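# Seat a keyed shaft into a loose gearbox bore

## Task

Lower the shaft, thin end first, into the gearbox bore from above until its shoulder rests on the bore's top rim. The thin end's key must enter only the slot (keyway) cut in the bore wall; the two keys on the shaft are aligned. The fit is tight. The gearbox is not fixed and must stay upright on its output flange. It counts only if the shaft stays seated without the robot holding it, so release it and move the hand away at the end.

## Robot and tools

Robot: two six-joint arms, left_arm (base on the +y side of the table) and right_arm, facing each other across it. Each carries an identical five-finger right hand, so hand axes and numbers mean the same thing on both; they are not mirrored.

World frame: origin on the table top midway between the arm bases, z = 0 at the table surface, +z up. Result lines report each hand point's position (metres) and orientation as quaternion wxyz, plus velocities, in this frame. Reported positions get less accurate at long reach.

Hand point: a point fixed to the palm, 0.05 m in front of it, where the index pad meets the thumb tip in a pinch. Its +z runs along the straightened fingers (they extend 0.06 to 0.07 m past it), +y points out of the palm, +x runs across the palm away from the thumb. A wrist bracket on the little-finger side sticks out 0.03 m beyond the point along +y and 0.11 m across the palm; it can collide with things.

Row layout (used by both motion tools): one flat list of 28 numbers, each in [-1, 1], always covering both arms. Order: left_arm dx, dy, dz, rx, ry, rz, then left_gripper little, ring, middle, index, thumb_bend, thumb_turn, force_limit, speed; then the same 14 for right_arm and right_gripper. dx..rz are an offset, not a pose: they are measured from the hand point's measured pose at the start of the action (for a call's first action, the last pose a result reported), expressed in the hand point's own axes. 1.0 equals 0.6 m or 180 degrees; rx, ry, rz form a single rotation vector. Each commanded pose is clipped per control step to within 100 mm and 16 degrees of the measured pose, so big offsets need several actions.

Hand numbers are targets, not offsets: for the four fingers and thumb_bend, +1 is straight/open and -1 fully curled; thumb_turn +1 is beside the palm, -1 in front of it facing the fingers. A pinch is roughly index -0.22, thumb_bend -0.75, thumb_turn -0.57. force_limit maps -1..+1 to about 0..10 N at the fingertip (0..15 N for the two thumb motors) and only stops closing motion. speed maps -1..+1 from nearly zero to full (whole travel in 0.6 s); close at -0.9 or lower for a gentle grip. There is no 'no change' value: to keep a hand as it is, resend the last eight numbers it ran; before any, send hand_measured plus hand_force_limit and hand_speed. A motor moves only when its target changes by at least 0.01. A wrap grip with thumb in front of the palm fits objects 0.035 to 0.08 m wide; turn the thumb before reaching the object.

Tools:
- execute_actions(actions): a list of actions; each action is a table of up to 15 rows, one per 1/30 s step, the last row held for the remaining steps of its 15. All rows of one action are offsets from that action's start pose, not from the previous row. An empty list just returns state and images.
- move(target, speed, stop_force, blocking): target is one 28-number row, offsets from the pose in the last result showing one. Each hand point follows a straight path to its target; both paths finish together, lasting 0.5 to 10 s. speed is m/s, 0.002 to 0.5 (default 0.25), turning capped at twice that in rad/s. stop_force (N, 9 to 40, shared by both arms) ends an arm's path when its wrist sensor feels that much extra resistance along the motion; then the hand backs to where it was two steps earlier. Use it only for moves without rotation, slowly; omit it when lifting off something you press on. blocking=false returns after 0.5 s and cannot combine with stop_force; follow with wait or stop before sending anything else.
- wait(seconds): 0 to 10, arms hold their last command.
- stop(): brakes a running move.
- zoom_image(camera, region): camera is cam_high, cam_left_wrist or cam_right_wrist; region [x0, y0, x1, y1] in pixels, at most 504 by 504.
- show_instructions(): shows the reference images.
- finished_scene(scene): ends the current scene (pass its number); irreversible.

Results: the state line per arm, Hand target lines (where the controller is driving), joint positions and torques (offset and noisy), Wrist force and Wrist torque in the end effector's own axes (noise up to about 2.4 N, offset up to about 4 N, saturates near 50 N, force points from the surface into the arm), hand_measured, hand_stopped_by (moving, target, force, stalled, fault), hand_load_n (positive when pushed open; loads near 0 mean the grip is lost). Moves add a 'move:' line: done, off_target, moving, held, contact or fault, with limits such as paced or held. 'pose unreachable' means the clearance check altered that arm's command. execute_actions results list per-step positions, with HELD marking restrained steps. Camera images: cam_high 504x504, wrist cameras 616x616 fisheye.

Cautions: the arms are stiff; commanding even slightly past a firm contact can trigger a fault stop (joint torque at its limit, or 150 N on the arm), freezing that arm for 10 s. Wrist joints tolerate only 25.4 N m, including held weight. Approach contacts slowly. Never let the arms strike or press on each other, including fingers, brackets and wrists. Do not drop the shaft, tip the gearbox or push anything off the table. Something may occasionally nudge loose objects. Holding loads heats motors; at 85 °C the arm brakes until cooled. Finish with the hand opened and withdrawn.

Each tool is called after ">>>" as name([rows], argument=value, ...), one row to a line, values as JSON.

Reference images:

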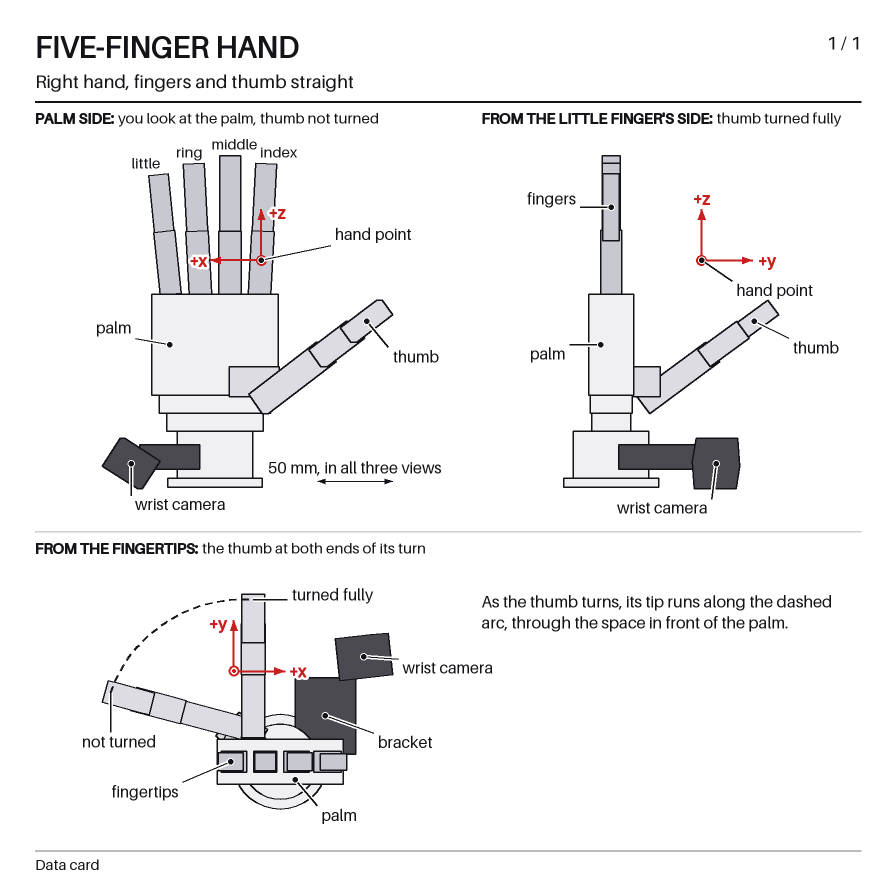

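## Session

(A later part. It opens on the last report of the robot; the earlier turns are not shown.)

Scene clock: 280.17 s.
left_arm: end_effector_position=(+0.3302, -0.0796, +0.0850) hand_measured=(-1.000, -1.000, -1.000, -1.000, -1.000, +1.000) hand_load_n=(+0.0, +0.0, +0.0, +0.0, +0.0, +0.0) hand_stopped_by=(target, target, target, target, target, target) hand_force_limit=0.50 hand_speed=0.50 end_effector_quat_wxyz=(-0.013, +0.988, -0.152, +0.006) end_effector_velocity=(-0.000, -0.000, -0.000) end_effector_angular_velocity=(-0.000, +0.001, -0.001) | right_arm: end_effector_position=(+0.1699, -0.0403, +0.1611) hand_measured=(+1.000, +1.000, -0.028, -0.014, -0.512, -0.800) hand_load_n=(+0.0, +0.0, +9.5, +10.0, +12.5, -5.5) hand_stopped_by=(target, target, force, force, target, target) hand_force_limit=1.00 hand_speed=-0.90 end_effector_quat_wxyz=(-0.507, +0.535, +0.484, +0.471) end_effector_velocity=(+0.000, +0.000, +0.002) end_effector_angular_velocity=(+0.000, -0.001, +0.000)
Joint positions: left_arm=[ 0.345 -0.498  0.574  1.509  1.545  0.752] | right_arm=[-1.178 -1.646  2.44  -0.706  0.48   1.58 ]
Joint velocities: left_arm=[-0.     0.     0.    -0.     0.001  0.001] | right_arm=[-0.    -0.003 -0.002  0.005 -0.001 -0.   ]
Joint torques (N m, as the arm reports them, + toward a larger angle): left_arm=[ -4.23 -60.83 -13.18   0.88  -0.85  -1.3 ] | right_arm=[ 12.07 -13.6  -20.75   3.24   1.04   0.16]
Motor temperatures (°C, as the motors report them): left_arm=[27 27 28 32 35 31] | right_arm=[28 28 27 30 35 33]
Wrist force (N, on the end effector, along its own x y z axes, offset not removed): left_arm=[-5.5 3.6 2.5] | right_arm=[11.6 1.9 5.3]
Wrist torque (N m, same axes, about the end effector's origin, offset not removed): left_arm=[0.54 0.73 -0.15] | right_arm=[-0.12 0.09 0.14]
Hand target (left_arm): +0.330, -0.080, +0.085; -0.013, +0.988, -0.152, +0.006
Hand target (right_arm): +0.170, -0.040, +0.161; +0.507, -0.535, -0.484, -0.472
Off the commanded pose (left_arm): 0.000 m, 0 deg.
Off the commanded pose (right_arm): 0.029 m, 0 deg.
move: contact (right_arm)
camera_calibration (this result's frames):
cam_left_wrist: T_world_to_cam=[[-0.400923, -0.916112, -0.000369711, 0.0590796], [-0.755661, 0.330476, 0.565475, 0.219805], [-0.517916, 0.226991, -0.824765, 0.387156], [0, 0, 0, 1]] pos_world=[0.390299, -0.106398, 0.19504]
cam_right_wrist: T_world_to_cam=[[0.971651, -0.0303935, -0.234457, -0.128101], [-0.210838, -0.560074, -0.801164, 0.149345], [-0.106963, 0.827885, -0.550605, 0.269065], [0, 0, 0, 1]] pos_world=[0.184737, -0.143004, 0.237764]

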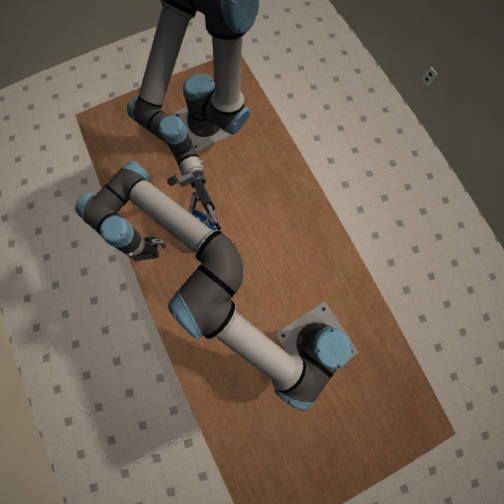

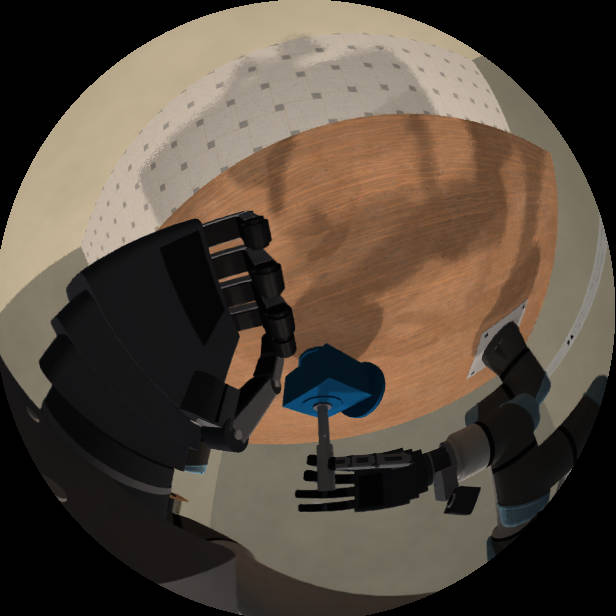

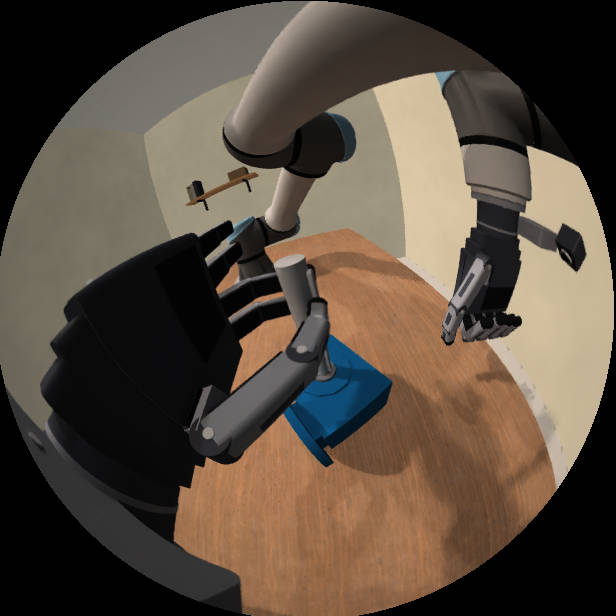

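Follow the side forces (+y, +z).

>>> move(target=[0,0,0,0,0,0,-1,-1,-1,-1,-1,1,0.5,0.5,0.0005,0.0015,0.0017,0,-0.003,0.002,1,1,-0.55,-0.55,-0.52,-0.8,1,-0.9], speed=0.008)

>>> move(target=[0,0,0,0,0,0,-1,-1,-1,-1,-1,1,0.5,0.5,-0.0498,0.0046,0.0024,0,0,0,1,1,-0.55,-0.55,-0.52,-0.8,1,-0.9], speed=0.004, stop_force=9)

>>> zoom_image(camera="cam_left_wrist", region=[270,390,360,500])

Scene clock: 281.27 s.
left_arm: end_effector_position=(+0.3302, -0.0796, +0.0850) hand_measured=(-1.000, -1.000, -1.000, -1.000, -1.000, +1.000) hand_load_n=(+0.0, +0.0, +0.0, +0.0, +0.0, +0.0) hand_stopped_by=(target, target, target, target, target, target) hand_force_limit=0.50 hand_speed=0.50 end_effector_quat_wxyz=(-0.013, +0.988, -0.152, +0.006) end_effector_velocity=(-0.000, +0.000, -0.001) end_effector_angular_velocity=(+0.002, +0.001, -0.001) | right_arm: end_effector_position=(+0.1709, -0.0393, +0.1613) hand_measured=(+1.000, +1.000, -0.028, -0.014, -0.512, -0.800) hand_load_n=(+0.0, +0.0, +9.0, +9.5, +12.5, -5.0) hand_stopped_by=(target, target, force, force, target, target) hand_force_limit=1.00 hand_speed=-0.90 end_effector_quat_wxyz=(-0.507, +0.539, +0.484, +0.467) end_effector_velocity=(+0.000, +0.000, +0.000) end_effector_angular_velocity=(-0.001, -0.000, -0.000)
Joint positions: left_arm=[ 0.345 -0.498  0.574  1.509  1.545  0.752] | right_arm=[-1.175 -1.642  2.427 -0.677  0.483  1.569]
Joint velocities: left_arm=[-0.     0.     0.002 -0.     0.     0.001] | right_arm=[ 0.001  0.001 -0.003  0.005  0.001 -0.003]
Joint torques (N m, as the arm reports them, + toward a larger angle): left_arm=[ -3.8  -61.38 -13.65   0.81  -0.93  -1.22] | right_arm=[ 12.55   0.92 -23.1    2.27   2.47  -1.03]
Motor temperatures (°C, as the motors report them): left_arm=[27 27 28 32 35 31] | right_arm=[28 28 27 30 35 33]
Wrist force (N, on the end effector, along its own x y z axes, offset not removed): left_arm=[-3.8 -0.7 1.1] | right_arm=[9.0 0.5 -0.2]
Wrist torque (N m, same axes, about the end effector's origin, offset not removed): left_arm=[-0.07 0.38 -0.38] | right_arm=[0.18 0.11 0.27]
Hand target (left_arm): +0.330, -0.080, +0.085; -0.013, +0.988, -0.152, +0.006
Hand target (right_arm): +0.171, -0.039, +0.161; +0.507, -0.539, -0.484, -0.467
Off the commanded pose (left_arm): 0.000 m, 0 deg.
Off the commanded pose (right_arm): 0.000 m, 0 deg.
move: done
camera_calibration (this result's frames):
cam_left_wrist: T_world_to_cam=[[-0.400923, -0.916112, -0.000369747, 0.0590797], [-0.755661, 0.330476, 0.565475, 0.219805], [-0.517916, 0.226991, -0.824766, 0.387156], [0, 0, 0, 1]] pos_world=[0.390299, -0.106398, 0.19504]
cam_right_wrist: T_world_to_cam=[[0.970162, -0.0320273, -0.240334, -0.127782], [-0.215593, -0.567472, -0.794667, 0.149723], [-0.110932, 0.82277, -0.557444, 0.270019], [0, 0, 0, 1]] pos_world=[0.186202, -0.141292, 0.23879]

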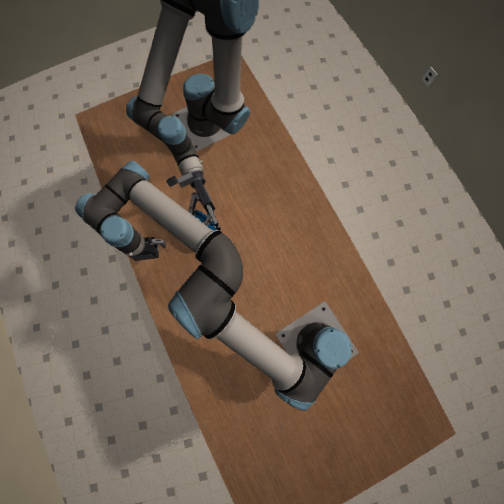

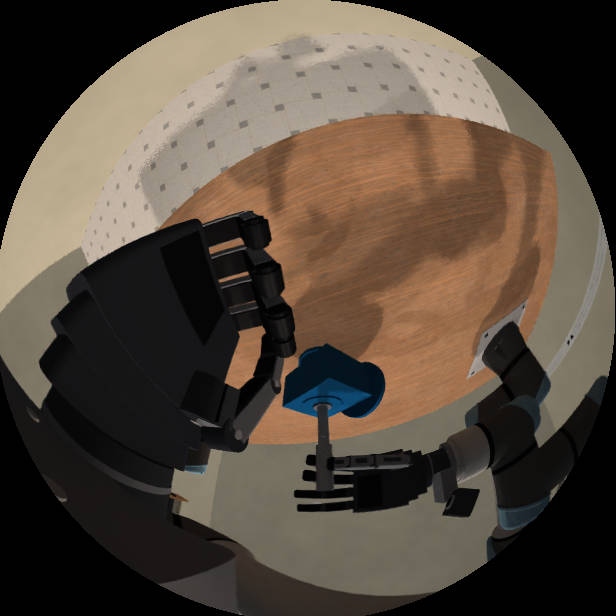

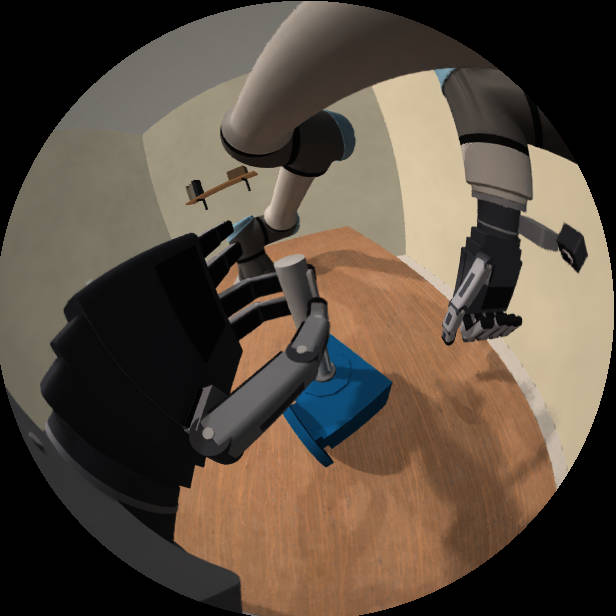

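Scene clock: 289.00 s.
left_arm: end_effector_position=(+0.3302, -0.0796, +0.0850) hand_measured=(-1.000, -1.000, -1.000, -1.000, -1.000, +1.000) hand_load_n=(+0.0, +0.0, +0.0, +0.0, +0.0, +0.0) hand_stopped_by=(target, target, target, target, target, target) hand_force_limit=0.50 hand_speed=0.50 end_effector_quat_wxyz=(-0.013, +0.988, -0.152, +0.006) end_effector_velocity=(-0.000, +0.000, +0.001) end_effector_angular_velocity=(+0.001, +0.001, +0.000) | right_arm: end_effector_position=(+0.1709, -0.0394, +0.1313) hand_measured=(+1.000, +1.000, -0.030, -0.016, -0.518, -0.800) hand_load_n=(+0.0, +0.0, +3.5, +0.0, +2.5, -0.5) hand_stopped_by=(target, target, force, force, target, target) hand_force_limit=1.00 hand_speed=-0.90 end_effector_quat_wxyz=(-0.507, +0.539, +0.484, +0.467) end_effector_velocity=(+0.000, -0.000, -0.001) end_effector_angular_velocity=(-0.000, +0.001, -0.001)
Joint positions: left_arm=[ 0.345 -0.498  0.574  1.509  1.545  0.752] | right_arm=[-1.175 -1.56   2.464 -0.797  0.483  1.569]
Joint velocities: left_arm=[-0.    -0.001  0.001  0.001  0.    -0.001] | right_arm=[-0.     0.002  0.001 -0.002  0.001  0.   ]
Joint torques (N m, as the arm reports them, + toward a larger angle): left_arm=[ -4.23 -61.07 -13.14   0.8   -0.99  -1.36] | right_arm=[-14.78  -2.27  -1.39  -0.95  -2.94  -0.84]
Motor temperatures (°C, as the motors report them): left_arm=[27 27 28 32 35 31] | right_arm=[28 28 27 30 35 33]
Wrist force (N, on the end effector, along its own x y z axes, offset not removed): left_arm=[-5.2 -1.8 -0.8] | right_arm=[1.3 1.6 3.8]
Wrist torque (N m, same axes, about the end effector's origin, offset not removed): left_arm=[-0.25 0.80 -0.51] | right_arm=[-0.05 0.37 -0.06]
Hand target (left_arm): +0.330, -0.080, +0.085; -0.013, +0.988, -0.152, +0.006
Hand target (right_arm): +0.171, -0.039, +0.131; +0.507, -0.539, -0.484, -0.467
Off the commanded pose (left_arm): 0.000 m, 0 deg.
Off the commanded pose (right_arm): 0.000 m, 0 deg.
move: done
camera_calibration (this result's frames):
cam_left_wrist: T_world_to_cam=[[-0.400923, -0.916112, -0.000369825, 0.0590798], [-0.755661, 0.330476, 0.565475, 0.219805], [-0.517916, 0.226991, -0.824765, 0.387156], [0, 0, 0, 1]] pos_world=[0.390299, -0.106398, 0.19504]
cam_right_wrist: T_world_to_cam=[[0.970166, -0.032025, -0.240316, -0.135032], [-0.215575, -0.567484, -0.794663, 0.12584], [-0.110926, 0.822761, -0.557458, 0.253319], [0, 0, 0, 1]] pos_world=[0.186231, -0.141334, 0.208765]

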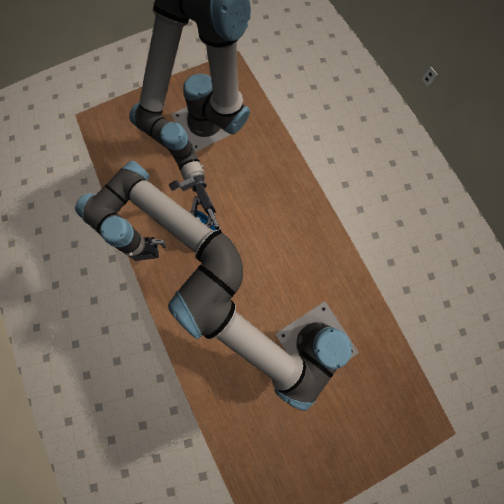

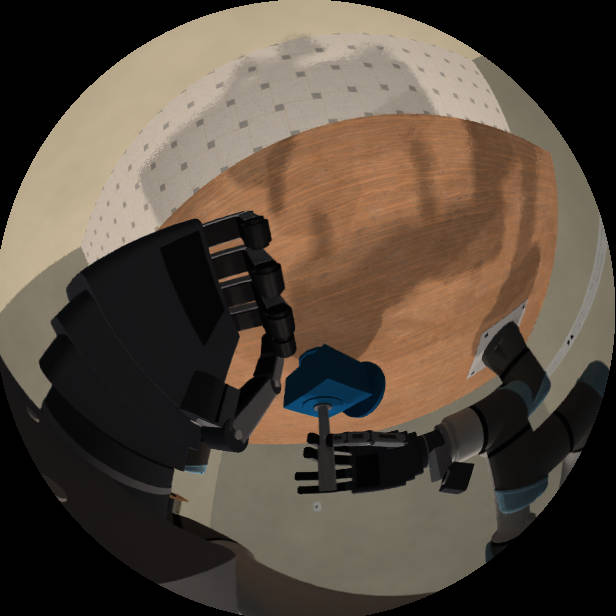

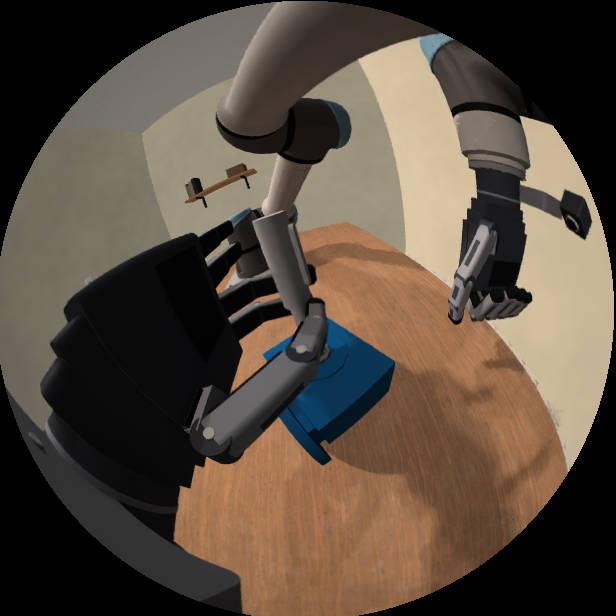

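Region (270, 390, 360, 500) of cam_left_wrist's 616x616 image, scaled by 4.582, with more detail than that image has; it fills the left 412 columns of this view, and the rest is white.

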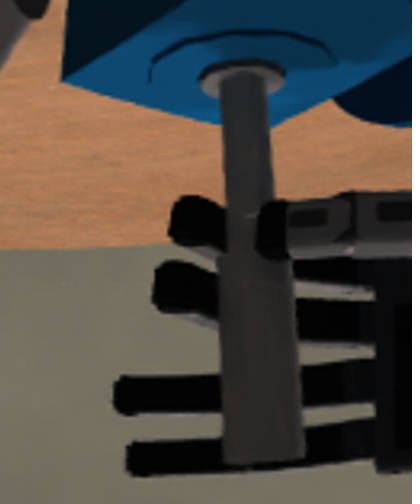

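>>> move(target=[0,0,0,0,0,0,-1,-1,-1,-1,-1,1,0.5,0.5,0,0,0,0,0,0,1,1,0.12,0.12,-0.42,-0.8,1,-0.8])

>>> move(target=[0,0,0,0,0,0,-1,-1,-1,-1,-1,1,0.5,0.5,0.06,-0.0056,-0.003,0,0,0,1,1,0.12,0.12,-0.42,-0.8,1,-0.8], speed=0.02)

>>> zoom_image(camera="cam_right_wrist", region=[250,245,370,395])

>>> zoom_image(camera="cam_left_wrist", region=[270,390,360,500])

Scene clock: 289.93 s.
left_arm: end_effector_position=(+0.3302, -0.0796, +0.0850) hand_measured=(-1.000, -1.000, -1.000, -1.000, -1.000, +1.000) hand_load_n=(+0.0, +0.0, +0.0, +0.0, +0.0, +0.0) hand_stopped_by=(target, target, target, target, target, target) hand_force_limit=0.50 hand_speed=0.50 end_effector_quat_wxyz=(-0.013, +0.988, -0.152, +0.006) end_effector_velocity=(+0.000, -0.001, +0.001) end_effector_angular_velocity=(-0.004, -0.001, -0.002) | right_arm: end_effector_position=(+0.1709, -0.0394, +0.1312) hand_measured=(+1.000, +1.000, +0.120, +0.120, -0.420, -0.800) hand_load_n=(+0.0, +0.0, +0.0, +0.0, +0.5, +0.0) hand_stopped_by=(target, target, target, target, target, target) hand_force_limit=1.00 hand_speed=-0.80 end_effector_quat_wxyz=(-0.507, +0.539, +0.484, +0.467) end_effector_velocity=(+0.000, +0.000, +0.000) end_effector_angular_velocity=(+0.001, -0.002, -0.001)
Joint positions: left_arm=[ 0.345 -0.498  0.574  1.509  1.545  0.752] | right_arm=[-1.175 -1.56   2.464 -0.797  0.483  1.569]
Joint velocities: left_arm=[-0.    -0.001 -0.003 -0.     0.     0.001] | right_arm=[ 0.    -0.001  0.    -0.001  0.001 -0.   ]
Joint torques (N m, as the arm reports them, + toward a larger angle): left_arm=[ -4.51 -60.94 -13.61   0.78  -1.05  -1.25] | right_arm=[-13.83 -19.92 -16.42   0.79  -2.44   0.32]
Motor temperatures (°C, as the motors report them): left_arm=[27 27 28 32 35 31] | right_arm=[28 28 27 30 35 33]
Wrist force (N, on the end effector, along its own x y z axes, offset not removed): left_arm=[-5.2 -0.4 -3.0] | right_arm=[0.7 -1.2 2.7]
Wrist torque (N m, same axes, about the end effector's origin, offset not removed): left_arm=[0.18 0.66 -0.43] | right_arm=[-0.59 0.02 0.26]
Hand target (left_arm): +0.330, -0.080, +0.085; -0.013, +0.988, -0.152, +0.006
Hand target (right_arm): +0.171, -0.039, +0.131; +0.507, -0.539, -0.484, -0.467
Off the commanded pose (left_arm): 0.000 m, 0 deg.
Off the commanded pose (right_arm): 0.000 m, 0 deg.
move: done
camera_calibration (this result's frames):
cam_left_wrist: T_world_to_cam=[[-0.400923, -0.916112, -0.000369516, 0.0590796], [-0.755661, 0.330476, 0.565475, 0.219805], [-0.517916, 0.226991, -0.824765, 0.387156], [0, 0, 0, 1]] pos_world=[0.390299, -0.106398, 0.19504]
cam_right_wrist: T_world_to_cam=[[0.970129, -0.0320425, -0.240464, -0.134987], [-0.215698, -0.567546, -0.794585, 0.125774], [-0.111014, 0.822718, -0.557504, 0.253312], [0, 0, 0, 1]] pos_world=[0.186206, -0.141348, 0.208701]

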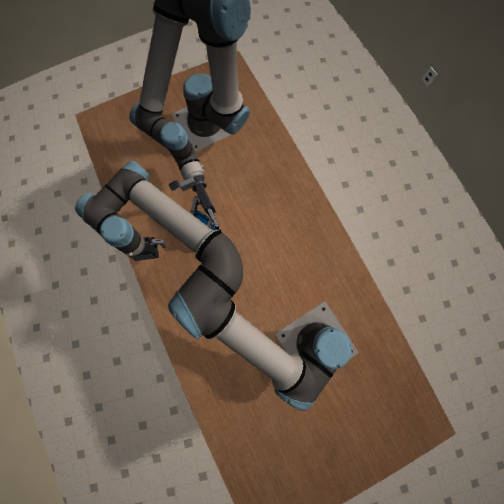

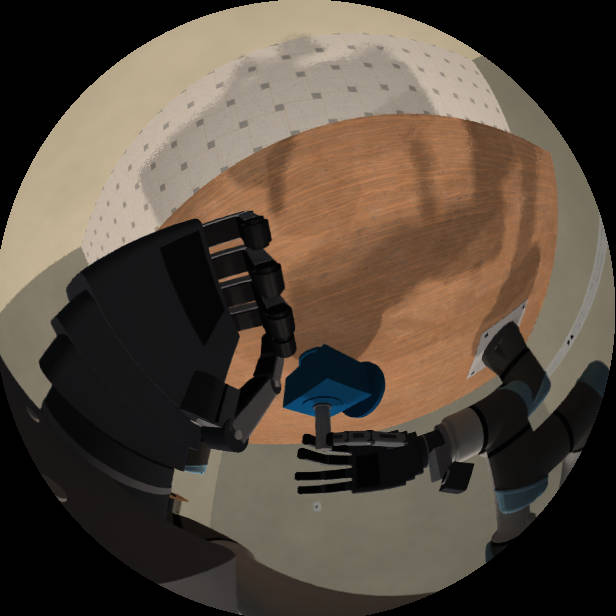

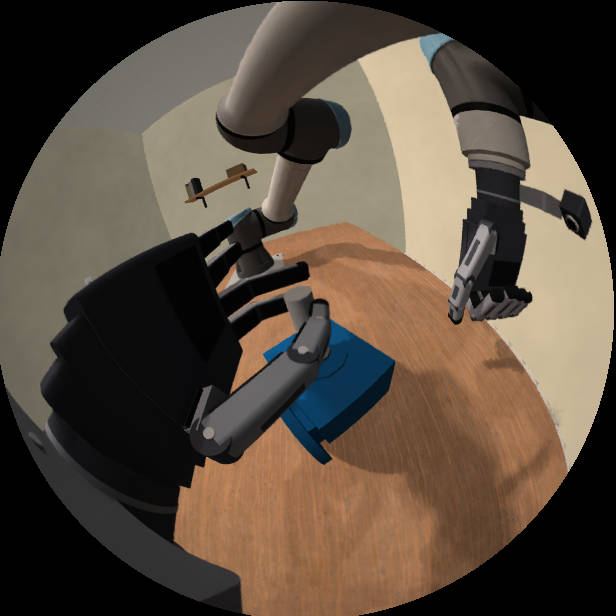

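Scene clock: 292.03 s.
left_arm: end_effector_position=(+0.3302, -0.0796, +0.0850) hand_measured=(-1.000, -1.000, -1.000, -1.000, -1.000, +1.000) hand_load_n=(+0.0, +0.0, +0.0, +0.0, +0.0, +0.0) hand_stopped_by=(target, target, target, target, target, target) hand_force_limit=0.50 hand_speed=0.50 end_effector_quat_wxyz=(-0.013, +0.988, -0.152, +0.006) end_effector_velocity=(-0.000, -0.000, -0.001) end_effector_angular_velocity=(+0.000, -0.000, -0.001) | right_arm: end_effector_position=(+0.1708, -0.0394, +0.1674) hand_measured=(+1.000, +1.000, +0.120, +0.120, -0.420, -0.800) hand_load_n=(+0.0, +0.0, +0.0, +0.0, +0.0, +0.0) hand_stopped_by=(target, target, target, target, target, target) hand_force_limit=1.00 hand_speed=-0.80 end_effector_quat_wxyz=(-0.507, +0.539, +0.484, +0.467) end_effector_velocity=(-0.000, -0.000, +0.001) end_effector_angular_velocity=(-0.001, +0.001, +0.000)
Joint positions: left_arm=[ 0.345 -0.498  0.574  1.509  1.545  0.752] | right_arm=[-1.175 -1.658  2.419 -0.654  0.483  1.569]
Joint velocities: left_arm=[-0.001  0.001  0.    -0.001 -0.     0.   ] | right_arm=[ 0.    -0.003 -0.002  0.007 -0.    -0.001]
Joint torques (N m, as the arm reports them, + toward a larger angle): left_arm=[ -3.68 -61.11 -13.15   0.73  -0.99  -1.34] | right_arm=[ 12.05 -18.46 -26.88   0.86   1.85  -1.51]
Motor temperatures (°C, as the motors report them): left_arm=[27 28 28 32 35 31] | right_arm=[28 28 27 30 35 33]
Wrist force (N, on the end effector, along its own x y z axes, offset not removed): left_arm=[-6.8 -0.1 1.4] | right_arm=[-1.0 -0.9 3.5]
Wrist torque (N m, same axes, about the end effector's origin, offset not removed): left_arm=[0.00 1.08 -0.44] | right_arm=[-0.29 0.09 0.21]
Hand target (left_arm): +0.330, -0.080, +0.085; -0.013, +0.988, -0.152, +0.006
Hand target (right_arm): +0.171, -0.039, +0.167; +0.507, -0.539, -0.484, -0.467
Off the commanded pose (left_arm): 0.000 m, 0 deg.
Off the commanded pose (right_arm): 0.000 m, 0 deg.
move: done
camera_calibration (this result's frames):
cam_left_wrist: T_world_to_cam=[[-0.400923, -0.916112, -0.00036969, 0.0590797], [-0.755661, 0.330476, 0.565475, 0.219805], [-0.517916, 0.226991, -0.824766, 0.387156], [0, 0, 0, 1]] pos_world=[0.390299, -0.106398, 0.19504]
cam_right_wrist: T_world_to_cam=[[0.970123, -0.0320634, -0.240487, -0.12623], [-0.215733, -0.567508, -0.794603, 0.154487], [-0.111, 0.822744, -0.557469, 0.273458], [0, 0, 0, 1]] pos_world=[0.18614, -0.141361, 0.244844]

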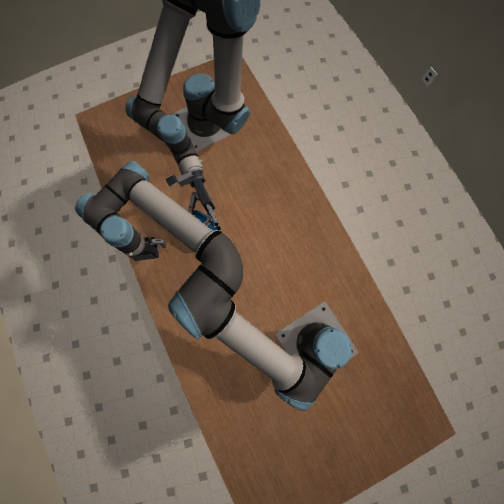

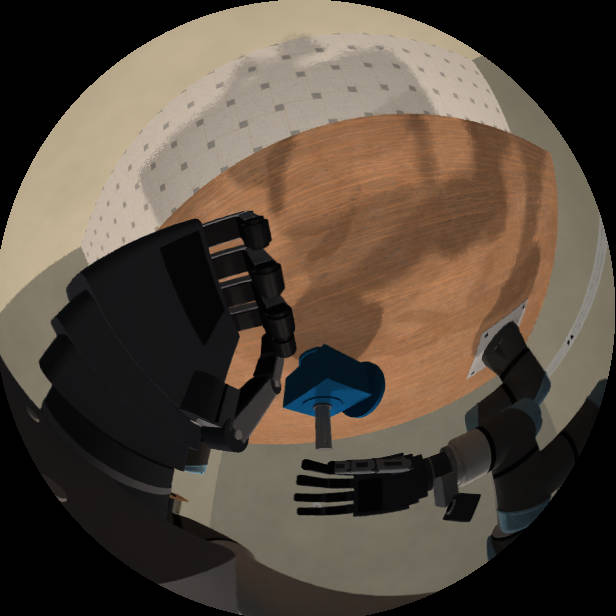

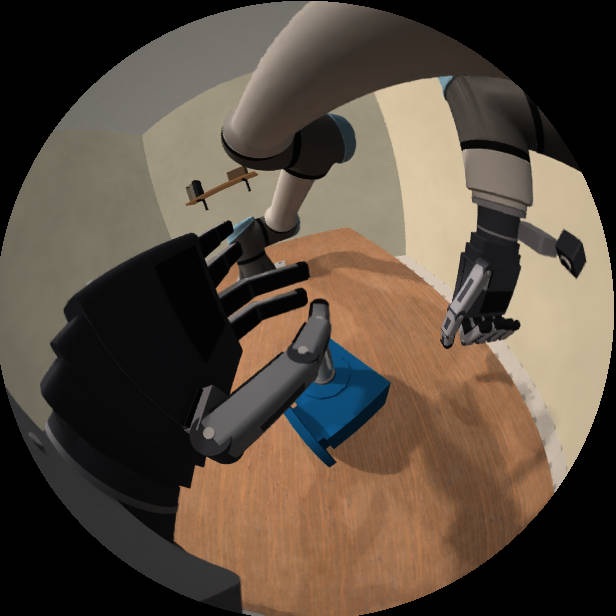

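Region (250, 245, 370, 395) of cam_right_wrist's 616x616 image, scaled by 3.360, with more detail than that image has; it fills the left 403 columns of this view, and the rest is white.

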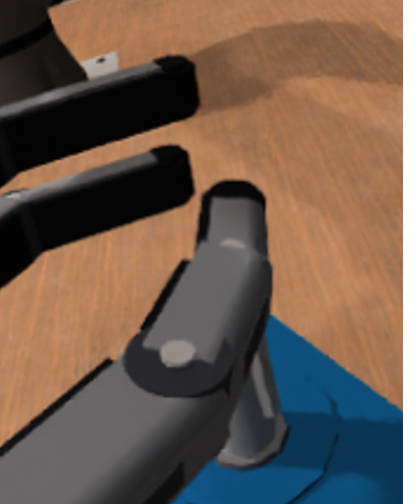

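Region (270, 390, 360, 500) of cam_left_wrist's 616x616 image, scaled by 4.582, with more detail than that image has; it fills the left 412 columns of this view, and the rest is white.

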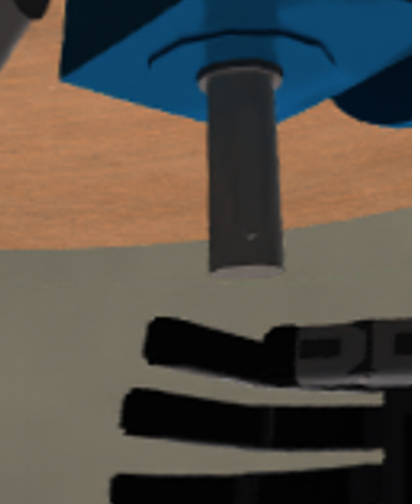

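It dropped in and seated. Clear away.

>>> move(target=[0.1,-0.2,-0.15,0,0,0,-1,-1,-1,-1,-1,1,0.5,0.5,0.1,-0.15,-0.15,0,0,0,1,1,0.12,0.12,-0.42,-0.8,1,-0.8])

>>> finished_scene(scene=1)

Scene clock: 293.63 s.
left_arm: end_effector_position=(+0.4221, +0.0144, +0.1789) hand_measured=(-1.000, -1.000, -1.000, -1.000, -1.000, +1.000) hand_load_n=(+0.0, +0.0, +0.0, +0.0, +0.0, +0.0) hand_stopped_by=(target, target, target, target, target, target) hand_force_limit=0.50 hand_speed=0.50 end_effector_quat_wxyz=(-0.013, +0.988, -0.152, +0.007) end_effector_velocity=(+0.000, -0.000, -0.000) end_effector_angular_velocity=(-0.001, -0.001, +0.001) | right_arm: end_effector_position=(+0.0854, -0.1241, +0.2402) hand_measured=(+1.000, +1.000, +0.120, +0.120, -0.420, -0.800) hand_load_n=(+0.0, +0.0, +0.0, +0.0, +0.0, +0.0) hand_stopped_by=(target, target, target, target, target, target) hand_force_limit=1.00 hand_speed=-0.80 end_effector_quat_wxyz=(-0.508, +0.539, +0.481, +0.470) end_effector_velocity=(-0.000, -0.003, -0.001) end_effector_angular_velocity=(-0.026, -0.001, +0.015)
Joint positions: left_arm=[ 0.538 -0.518  0.373  1.725  1.543  0.945] | right_arm=[-1.539 -2.238  2.536  0.044  0.129  1.327]
Joint velocities: left_arm=[ 0.     0.001 -0.001 -0.001  0.    -0.001] | right_arm=[-0.038  0.12  -0.021  0.226 -0.041 -0.326]
Joint torques (N m, as the arm reports them, + toward a larger angle): left_arm=[ 12.25 -50.71 -27.5    4.05   1.74   2.1 ] | right_arm=[-15.07  17.54 -31.89   2.78  -3.23  -1.78]
Motor temperatures (°C, as the motors report them): left_arm=[27 28 28 32 35 31] | right_arm=[28 28 27 30 35 33]
Wrist force (N, on the end effector, along its own x y z axes, offset not removed): left_arm=[0.2 -1.5 -0.8] | right_arm=[-2.3 1.8 2.1]
Wrist torque (N m, same axes, about the end effector's origin, offset not removed): left_arm=[-0.17 -0.04 -0.14] | right_arm=[0.10 0.54 0.11]
Hand target (left_arm): +0.422, +0.014, +0.179; -0.013, +0.988, -0.152, +0.007
Hand target (right_arm): +0.085, -0.124, +0.240; +0.507, -0.539, -0.482, -0.469
Off the commanded pose (left_arm): 0.000 m, 0 deg.
Off the commanded pose (right_arm): 0.001 m, 0 deg.
move: done
camera_calibration (this result's frames):
cam_left_wrist: T_world_to_cam=[[-0.400925, -0.91611, -0.000714875, 0.18219], [-0.755886, 0.330364, 0.565239, 0.205241], [-0.517586, 0.227159, -0.824927, 0.490736], [0, 0, 0, 1]] pos_world=[0.482182, -0.0123729, 0.288941]
cam_right_wrist: T_world_to_cam=[[0.96974, -0.0349956, -0.241617, -0.0286866], [-0.219153, -0.56092, -0.798336, 0.14784], [-0.107589, 0.82713, -0.551616, 0.373096], [0, 0, 0, 1]] pos_world=[0.100359, -0.226676, 0.316901]

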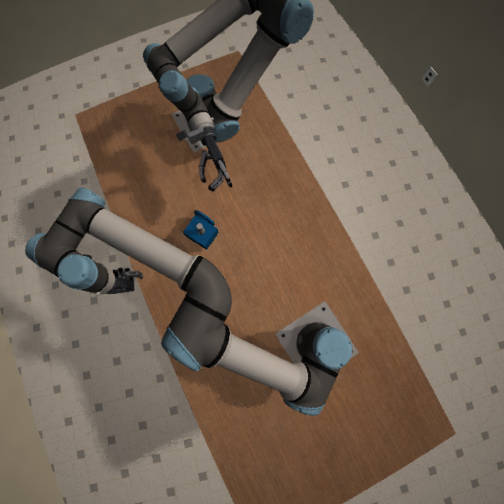

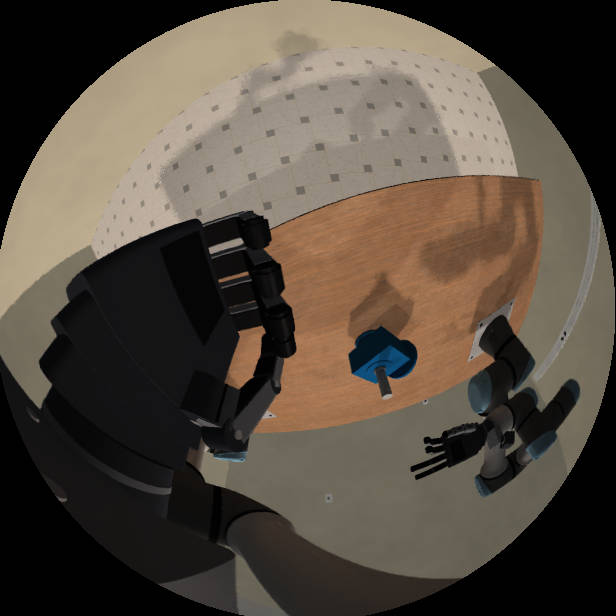

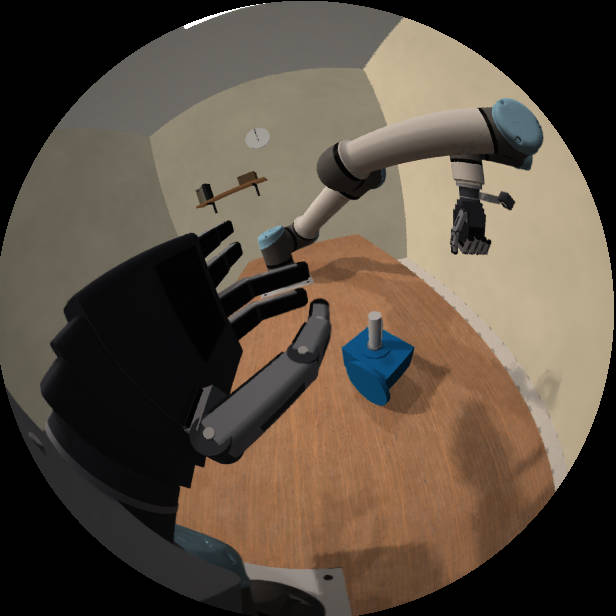

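The scene is finished: the task was done.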